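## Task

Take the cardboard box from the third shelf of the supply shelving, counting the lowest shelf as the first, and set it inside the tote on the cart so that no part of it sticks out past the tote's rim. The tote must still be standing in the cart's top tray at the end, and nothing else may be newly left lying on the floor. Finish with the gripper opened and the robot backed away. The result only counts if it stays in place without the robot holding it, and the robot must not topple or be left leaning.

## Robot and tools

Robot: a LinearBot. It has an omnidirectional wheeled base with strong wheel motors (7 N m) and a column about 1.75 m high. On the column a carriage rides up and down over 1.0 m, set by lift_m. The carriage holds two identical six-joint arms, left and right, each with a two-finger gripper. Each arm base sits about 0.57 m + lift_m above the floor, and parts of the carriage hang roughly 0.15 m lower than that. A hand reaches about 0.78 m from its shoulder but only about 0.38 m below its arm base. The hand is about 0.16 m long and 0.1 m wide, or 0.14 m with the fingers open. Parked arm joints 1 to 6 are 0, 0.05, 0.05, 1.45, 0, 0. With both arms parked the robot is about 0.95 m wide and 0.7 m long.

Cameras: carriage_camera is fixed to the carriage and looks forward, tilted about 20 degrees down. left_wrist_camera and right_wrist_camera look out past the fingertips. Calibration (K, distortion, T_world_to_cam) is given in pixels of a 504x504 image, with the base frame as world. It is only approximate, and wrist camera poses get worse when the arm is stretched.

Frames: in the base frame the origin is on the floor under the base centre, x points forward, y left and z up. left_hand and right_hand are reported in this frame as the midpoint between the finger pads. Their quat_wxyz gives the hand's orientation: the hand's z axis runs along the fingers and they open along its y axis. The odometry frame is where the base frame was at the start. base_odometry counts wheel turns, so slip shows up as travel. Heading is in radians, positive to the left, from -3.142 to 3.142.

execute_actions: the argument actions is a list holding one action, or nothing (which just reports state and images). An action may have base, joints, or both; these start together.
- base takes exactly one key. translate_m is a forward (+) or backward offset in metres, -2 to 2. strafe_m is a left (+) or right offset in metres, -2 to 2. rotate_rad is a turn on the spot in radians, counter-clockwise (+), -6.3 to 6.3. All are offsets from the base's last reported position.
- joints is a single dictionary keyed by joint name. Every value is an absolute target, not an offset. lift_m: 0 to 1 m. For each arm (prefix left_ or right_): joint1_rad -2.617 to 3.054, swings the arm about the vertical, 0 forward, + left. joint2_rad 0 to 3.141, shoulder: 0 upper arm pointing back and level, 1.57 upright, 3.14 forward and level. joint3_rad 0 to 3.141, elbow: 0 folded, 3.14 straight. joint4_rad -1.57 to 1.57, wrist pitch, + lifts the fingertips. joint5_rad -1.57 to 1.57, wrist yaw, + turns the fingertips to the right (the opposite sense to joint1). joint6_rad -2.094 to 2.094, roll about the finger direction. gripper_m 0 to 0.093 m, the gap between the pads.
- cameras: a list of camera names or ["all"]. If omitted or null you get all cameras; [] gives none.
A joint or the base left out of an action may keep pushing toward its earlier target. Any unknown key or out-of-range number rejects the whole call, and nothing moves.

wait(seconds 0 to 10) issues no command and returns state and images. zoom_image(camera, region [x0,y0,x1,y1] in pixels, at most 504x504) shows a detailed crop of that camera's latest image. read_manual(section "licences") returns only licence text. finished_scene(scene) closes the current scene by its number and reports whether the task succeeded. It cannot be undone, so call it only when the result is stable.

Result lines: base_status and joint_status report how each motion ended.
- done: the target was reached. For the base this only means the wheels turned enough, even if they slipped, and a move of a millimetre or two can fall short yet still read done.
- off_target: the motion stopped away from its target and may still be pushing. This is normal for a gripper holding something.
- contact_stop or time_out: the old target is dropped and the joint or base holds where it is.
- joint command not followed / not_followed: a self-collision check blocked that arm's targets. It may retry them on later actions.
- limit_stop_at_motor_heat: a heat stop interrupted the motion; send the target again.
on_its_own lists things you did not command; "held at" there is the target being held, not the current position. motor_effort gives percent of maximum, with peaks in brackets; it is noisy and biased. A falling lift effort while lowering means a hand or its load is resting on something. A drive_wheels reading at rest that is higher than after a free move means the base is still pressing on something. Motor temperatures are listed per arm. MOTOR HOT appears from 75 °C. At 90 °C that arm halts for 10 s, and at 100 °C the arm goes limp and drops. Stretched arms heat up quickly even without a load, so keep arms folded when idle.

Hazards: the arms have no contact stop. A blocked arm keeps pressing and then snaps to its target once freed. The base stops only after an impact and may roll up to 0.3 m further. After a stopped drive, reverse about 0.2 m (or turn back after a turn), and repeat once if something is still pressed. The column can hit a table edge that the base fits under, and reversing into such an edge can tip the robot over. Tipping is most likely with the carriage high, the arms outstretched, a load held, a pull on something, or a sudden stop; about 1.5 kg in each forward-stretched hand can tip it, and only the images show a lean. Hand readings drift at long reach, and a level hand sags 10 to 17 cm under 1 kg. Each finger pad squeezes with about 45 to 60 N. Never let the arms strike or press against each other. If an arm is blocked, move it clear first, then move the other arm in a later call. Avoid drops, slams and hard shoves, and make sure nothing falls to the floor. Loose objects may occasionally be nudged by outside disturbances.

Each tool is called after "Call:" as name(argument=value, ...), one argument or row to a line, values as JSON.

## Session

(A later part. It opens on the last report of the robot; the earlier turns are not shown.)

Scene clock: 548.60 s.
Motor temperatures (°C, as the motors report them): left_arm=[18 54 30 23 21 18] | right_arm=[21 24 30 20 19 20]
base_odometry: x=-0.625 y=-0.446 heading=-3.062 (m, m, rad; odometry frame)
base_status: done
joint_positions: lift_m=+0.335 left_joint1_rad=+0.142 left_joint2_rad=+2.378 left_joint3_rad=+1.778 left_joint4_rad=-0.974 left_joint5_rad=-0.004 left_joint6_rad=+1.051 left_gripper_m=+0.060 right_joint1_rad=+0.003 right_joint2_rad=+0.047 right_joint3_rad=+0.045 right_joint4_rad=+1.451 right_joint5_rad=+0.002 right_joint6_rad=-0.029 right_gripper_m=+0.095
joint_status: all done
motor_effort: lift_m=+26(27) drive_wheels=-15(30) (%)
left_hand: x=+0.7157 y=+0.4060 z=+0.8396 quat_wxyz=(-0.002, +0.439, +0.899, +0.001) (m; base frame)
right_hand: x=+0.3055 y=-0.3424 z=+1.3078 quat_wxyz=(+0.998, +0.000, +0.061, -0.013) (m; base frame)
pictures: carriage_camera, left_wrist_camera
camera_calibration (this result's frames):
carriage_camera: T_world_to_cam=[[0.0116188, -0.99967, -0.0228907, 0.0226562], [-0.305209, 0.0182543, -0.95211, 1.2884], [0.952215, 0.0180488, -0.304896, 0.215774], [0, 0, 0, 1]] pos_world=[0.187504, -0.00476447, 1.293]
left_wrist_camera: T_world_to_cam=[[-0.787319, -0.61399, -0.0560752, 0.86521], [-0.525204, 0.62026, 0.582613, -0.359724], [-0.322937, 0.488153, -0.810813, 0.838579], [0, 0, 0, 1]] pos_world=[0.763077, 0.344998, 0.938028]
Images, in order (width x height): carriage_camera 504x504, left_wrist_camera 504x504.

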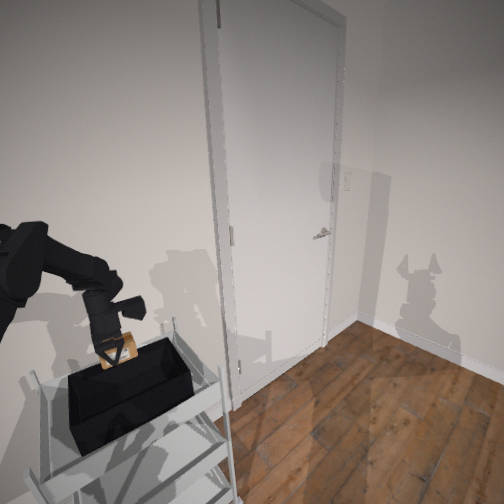

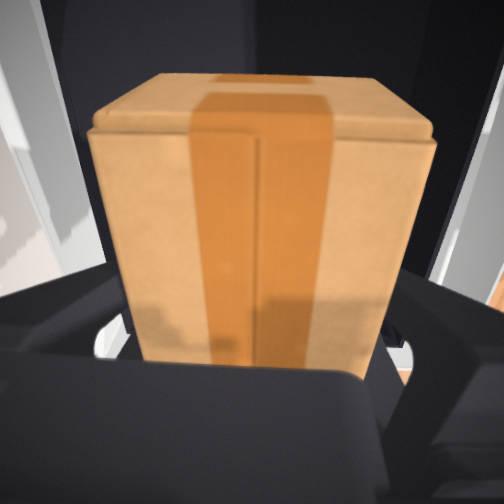

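Call:
execute_actions(
  actions=[
    {"joints": {"lift_m": 0.185}},
  ],
  cameras=["carriage_camera", "left_wrist_camera"],
)

Scene clock: 576.40 s.
Motor temperatures (°C, as the motors report them): left_arm=[18 55 31 23 21 18] | right_arm=[21 24 30 20 19 20]
base_odometry: x=-0.625 y=-0.446 heading=-3.062 (m, m, rad; odometry frame)
base_status: not commanded
joint_positions: lift_m=+0.185 left_joint1_rad=+0.142 left_joint2_rad=+2.376 left_joint3_rad=+1.778 left_joint4_rad=-0.976 left_joint5_rad=-0.004 left_joint6_rad=+1.051 left_gripper_m=+0.060 right_joint1_rad=+0.003 right_joint2_rad=+0.047 right_joint3_rad=+0.045 right_joint4_rad=+1.451 right_joint5_rad=+0.002 right_joint6_rad=-0.029 right_gripper_m=+0.095
joint_status: all done
motor_effort: lift_m=+26(27) drive_wheels=-15(16) (%)
left_hand: x=+0.7158 y=+0.4060 z=+0.6908 quat_wxyz=(-0.002, +0.439, +0.899, +0.001) (m; base frame)
right_hand: x=+0.3055 y=-0.3424 z=+1.1577 quat_wxyz=(+0.998, +0.000, +0.061, -0.013) (m; base frame)
pictures: carriage_camera, left_wrist_camera
camera_calibration (this result's frames):
carriage_camera: T_world_to_cam=[[0.0116188, -0.99967, -0.0228907, 0.0192224], [-0.305209, 0.0182543, -0.95211, 1.14557], [0.952215, 0.0180488, -0.304896, 0.170036], [0, 0, 0, 1]] pos_world=[0.187504, -0.00476447, 1.14299]
left_wrist_camera: T_world_to_cam=[[-0.787255, -0.613981, -0.0570667, 0.857523], [-0.525864, 0.620166, 0.582118, -0.272125], [-0.322019, 0.488285, -0.811099, 0.717366], [0, 0, 0, 1]] pos_world=[0.762994, 0.344986, 0.7892]
Images, in order (width x height): carriage_camera 504x504, left_wrist_camera 504x504.

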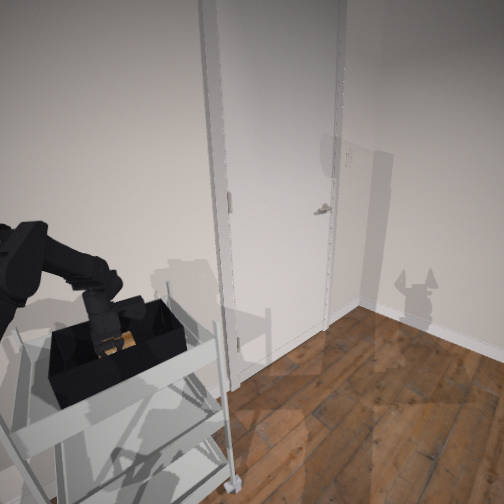

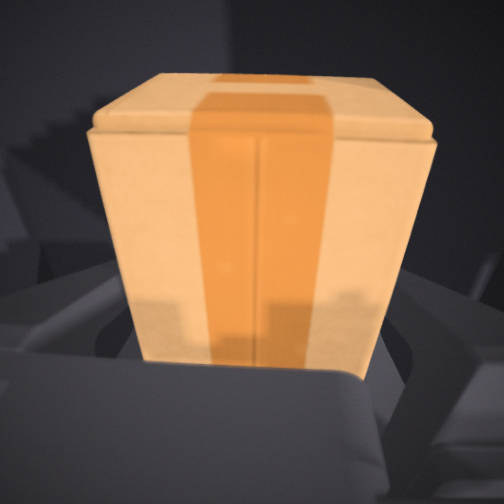

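Call:
execute_actions(
  actions=[
    {"joints": {"lift_m": 0.17}},
  ],
  cameras=["left_wrist_camera"],
)

Scene clock: 581.27 s.
Motor temperatures (°C, as the motors report them): left_arm=[18 55 31 23 21 18] | right_arm=[21 24 30 20 19 20]
base_odometry: x=-0.625 y=-0.446 heading=-3.062 (m, m, rad; odometry frame)
base_status: not commanded
joint_positions: lift_m=+0.170 left_joint1_rad=+0.142 left_joint2_rad=+2.371 left_joint3_rad=+1.778 left_joint4_rad=-0.979 left_joint5_rad=-0.004 left_joint6_rad=+1.052 left_gripper_m=+0.060 right_joint1_rad=+0.003 right_joint2_rad=+0.047 right_joint3_rad=+0.045 right_joint4_rad=+1.450 right_joint5_rad=+0.002 right_joint6_rad=-0.029 right_gripper_m=+0.095
joint_status: all done
motor_effort: lift_m=+25(26) drive_wheels=+17(17) (%)
left_hand: x=+0.7157 y=+0.4061 z=+0.6780 quat_wxyz=(-0.001, +0.439, +0.898, +0.002) (m; base frame)
right_hand: x=+0.3056 y=-0.3424 z=+1.1428 quat_wxyz=(+0.998, +0.000, +0.061, -0.013) (m; base frame)
pictures: left_wrist_camera
camera_calibration (this result's frames):
left_wrist_camera: T_world_to_cam=[[-0.787406, -0.613646, -0.0585765, 0.857733], [-0.526474, 0.620021, 0.581721, -0.264004], [-0.320652, 0.488889, -0.811277, 0.705829], [0, 0, 0, 1]] pos_world=[0.762719, 0.34496, 0.776442]
Images, in order (width x height): left_wrist_camera 504x504.

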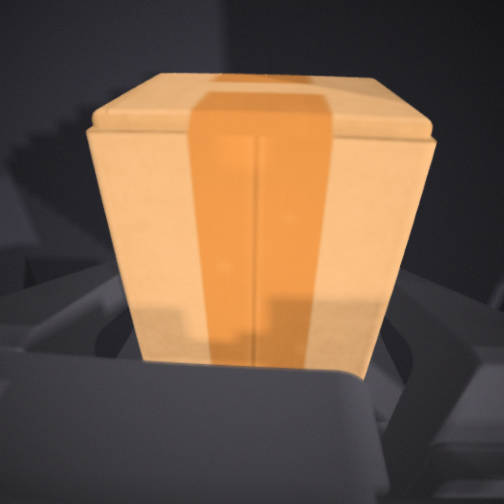

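Call:
execute_actions(
  actions=[
    {"joints": {"left_gripper_m": 0.082}},
  ],
  cameras=["left_wrist_camera"],
)

Call:
execute_actions(
  actions=[
    {"joints": {"lift_m": 0.33}},
  ],
  cameras=["carriage_camera", "left_wrist_camera"],
)

Scene clock: 587.03 s.
Motor temperatures (°C, as the motors report them): left_arm=[18 55 31 23 21 18] | right_arm=[21 24 30 20 19 20]
base_odometry: x=-0.625 y=-0.446 heading=-3.062 (m, m, rad; odometry frame)
base_status: not commanded
joint_positions: lift_m=+0.170 left_joint1_rad=+0.142 left_joint2_rad=+2.371 left_joint3_rad=+1.778 left_joint4_rad=-0.980 left_joint5_rad=-0.004 left_joint6_rad=+1.052 left_gripper_m=+0.082 right_joint1_rad=+0.003 right_joint2_rad=+0.047 right_joint3_rad=+0.045 right_joint4_rad=+1.450 right_joint5_rad=+0.002 right_joint6_rad=-0.029 right_gripper_m=+0.095
joint_status: all done
motor_effort: lift_m=+25(25) drive_wheels=+17(17) (%)
left_hand: x=+0.7156 y=+0.4061 z=+0.6780 quat_wxyz=(-0.002, +0.439, +0.898, +0.001) (m; base frame)
right_hand: x=+0.3056 y=-0.3424 z=+1.1428 quat_wxyz=(+0.998, +0.000, +0.061, -0.013) (m; base frame)
pictures: left_wrist_camera
camera_calibration (this result's frames):
left_wrist_camera: T_world_to_cam=[[-0.787428, -0.613649, -0.0582459, 0.857445], [-0.526254, 0.620053, 0.581886, -0.264326], [-0.320958, 0.488845, -0.811182, 0.705979], [0, 0, 0, 1]] pos_world=[0.762663, 0.344952, 0.776428]
Images, in order (width x height): left_wrist_camera 504x504.

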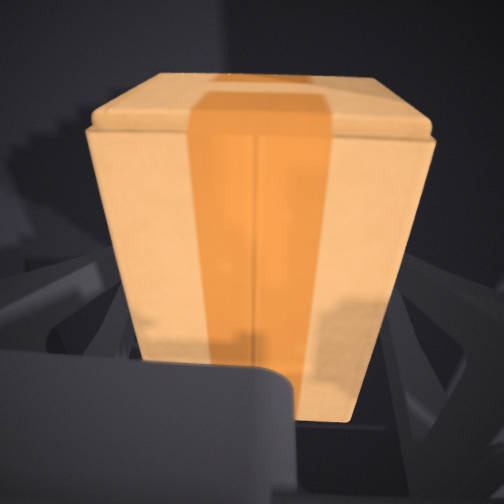

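Scene clock: 588.20 s.
Motor temperatures (°C, as the motors report them): left_arm=[18 55 31 23 21 18] | right_arm=[21 24 30 20 19 20]
base_odometry: x=-0.625 y=-0.446 heading=-3.062 (m, m, rad; odometry frame)
base_status: not commanded
joint_positions: lift_m=+0.330 left_joint1_rad=+0.142 left_joint2_rad=+2.371 left_joint3_rad=+1.778 left_joint4_rad=-0.974 left_joint5_rad=-0.004 left_joint6_rad=+1.052 left_gripper_m=+0.082 right_joint1_rad=+0.003 right_joint2_rad=+0.047 right_joint3_rad=+0.045 right_joint4_rad=+1.450 right_joint5_rad=+0.002 right_joint6_rad=-0.029 right_gripper_m=+0.095
joint_status: all done
motor_effort: lift_m=+35(43) drive_wheels=+17(15) (%)
left_hand: x=+0.7168 y=+0.4062 z=+0.8370 quat_wxyz=(+0.000, +0.439, +0.898, +0.003) (m; base frame)
right_hand: x=+0.3056 y=-0.3424 z=+1.3021 quat_wxyz=(+0.998, +0.000, +0.061, -0.013) (m; base frame)
pictures: carriage_camera, left_wrist_camera
camera_calibration (this result's frames):
carriage_camera: T_world_to_cam=[[0.0116188, -0.99967, -0.0228907, 0.0225263], [-0.305209, 0.0182543, -0.95211, 1.28299], [0.952215, 0.0180488, -0.304896, 0.214043], [0, 0, 0, 1]] pos_world=[0.187504, -0.00476447, 1.28733]
left_wrist_camera: T_world_to_cam=[[-0.787131, -0.613606, -0.0625424, 0.871166], [-0.529105, 0.619644, 0.579732, -0.352335], [-0.316973, 0.489416, -0.812404, 0.833267], [0, 0, 0, 1]] pos_world=[0.763423, 0.345061, 0.935694]
Images, in order (width x height): carriage_camera 504x504, left_wrist_camera 504x504.

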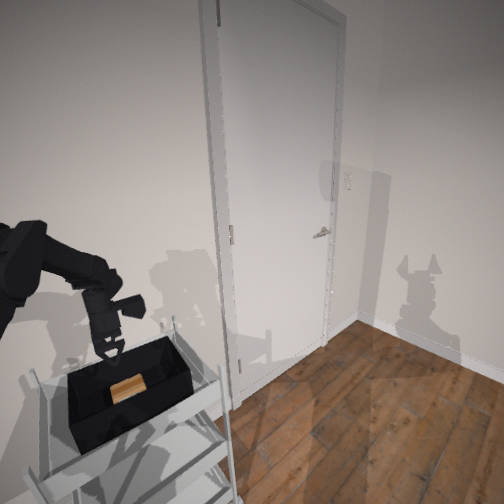

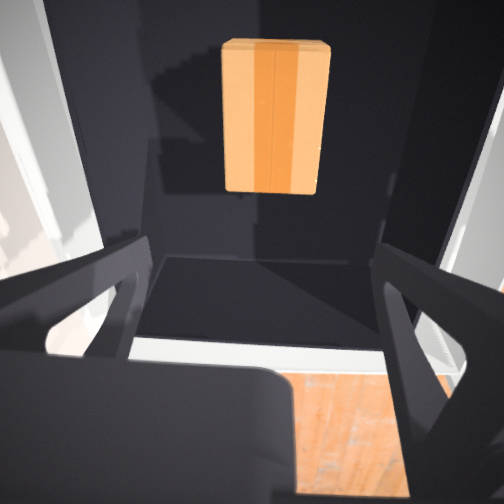

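Call:
execute_actions(
  actions=[
    {"base": {"translate_m": -0.35}, "joints": {"left_joint1_rad": 0.0, "left_joint2_rad": 0.05, "left_joint3_rad": 0.05, "left_joint4_rad": 0.3, "left_joint6_rad": 0.0}},
  ],
  cameras=["carriage_camera"],
)

Scene clock: 604.80 s.
Motor temperatures (°C, as the motors report them): left_arm=[18 54 31 24 21 18] | right_arm=[21 24 30 20 19 20]
base_odometry: x=-0.276 y=-0.419 heading=-3.064 (m, m, rad; odometry frame)
base_status: done
joint_positions: lift_m=+0.330 left_joint1_rad=-0.005 left_joint2_rad=+0.062 left_joint3_rad=+0.060 left_joint4_rad=+0.302 left_joint5_rad=+0.002 left_joint6_rad=+0.009 left_gripper_m=+0.082 right_joint1_rad=+0.003 right_joint2_rad=+0.047 right_joint3_rad=+0.045 right_joint4_rad=+1.453 right_joint5_rad=+0.001 right_joint6_rad=-0.029 right_gripper_m=+0.095
joint_status: all done
motor_effort: lift_m=+35(35) drive_wheels=-16(34) (%)
left_hand: x=+0.5108 y=+0.3406 z=+1.1346 quat_wxyz=(+0.805, +0.005, +0.594, +0.001) (m; base frame)
right_hand: x=+0.3050 y=-0.3422 z=+1.3021 quat_wxyz=(+0.998, +0.000, +0.060, -0.013) (m; base frame)
pictures: carriage_camera
camera_calibration (this result's frames):
carriage_camera: T_world_to_cam=[[0.0116188, -0.99967, -0.0228907, 0.0225263], [-0.305209, 0.0182543, -0.95211, 1.28299], [0.952215, 0.0180488, -0.304896, 0.214043], [0, 0, 0, 1]] pos_world=[0.187504, -0.00476447, 1.28733]
Images, in order (width x height): carriage_camera 504x504.

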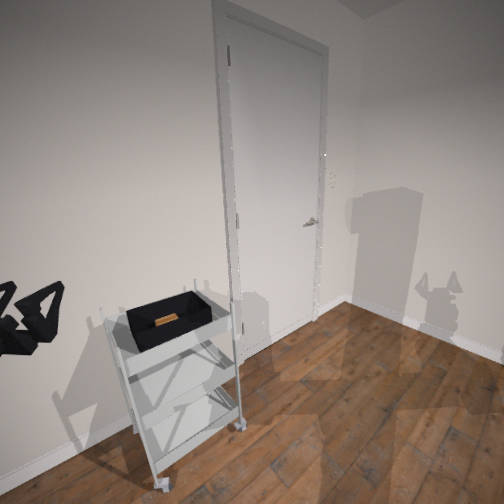

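Call:
finished_scene(
  scene=1,
)

The scene is finished: the task was done.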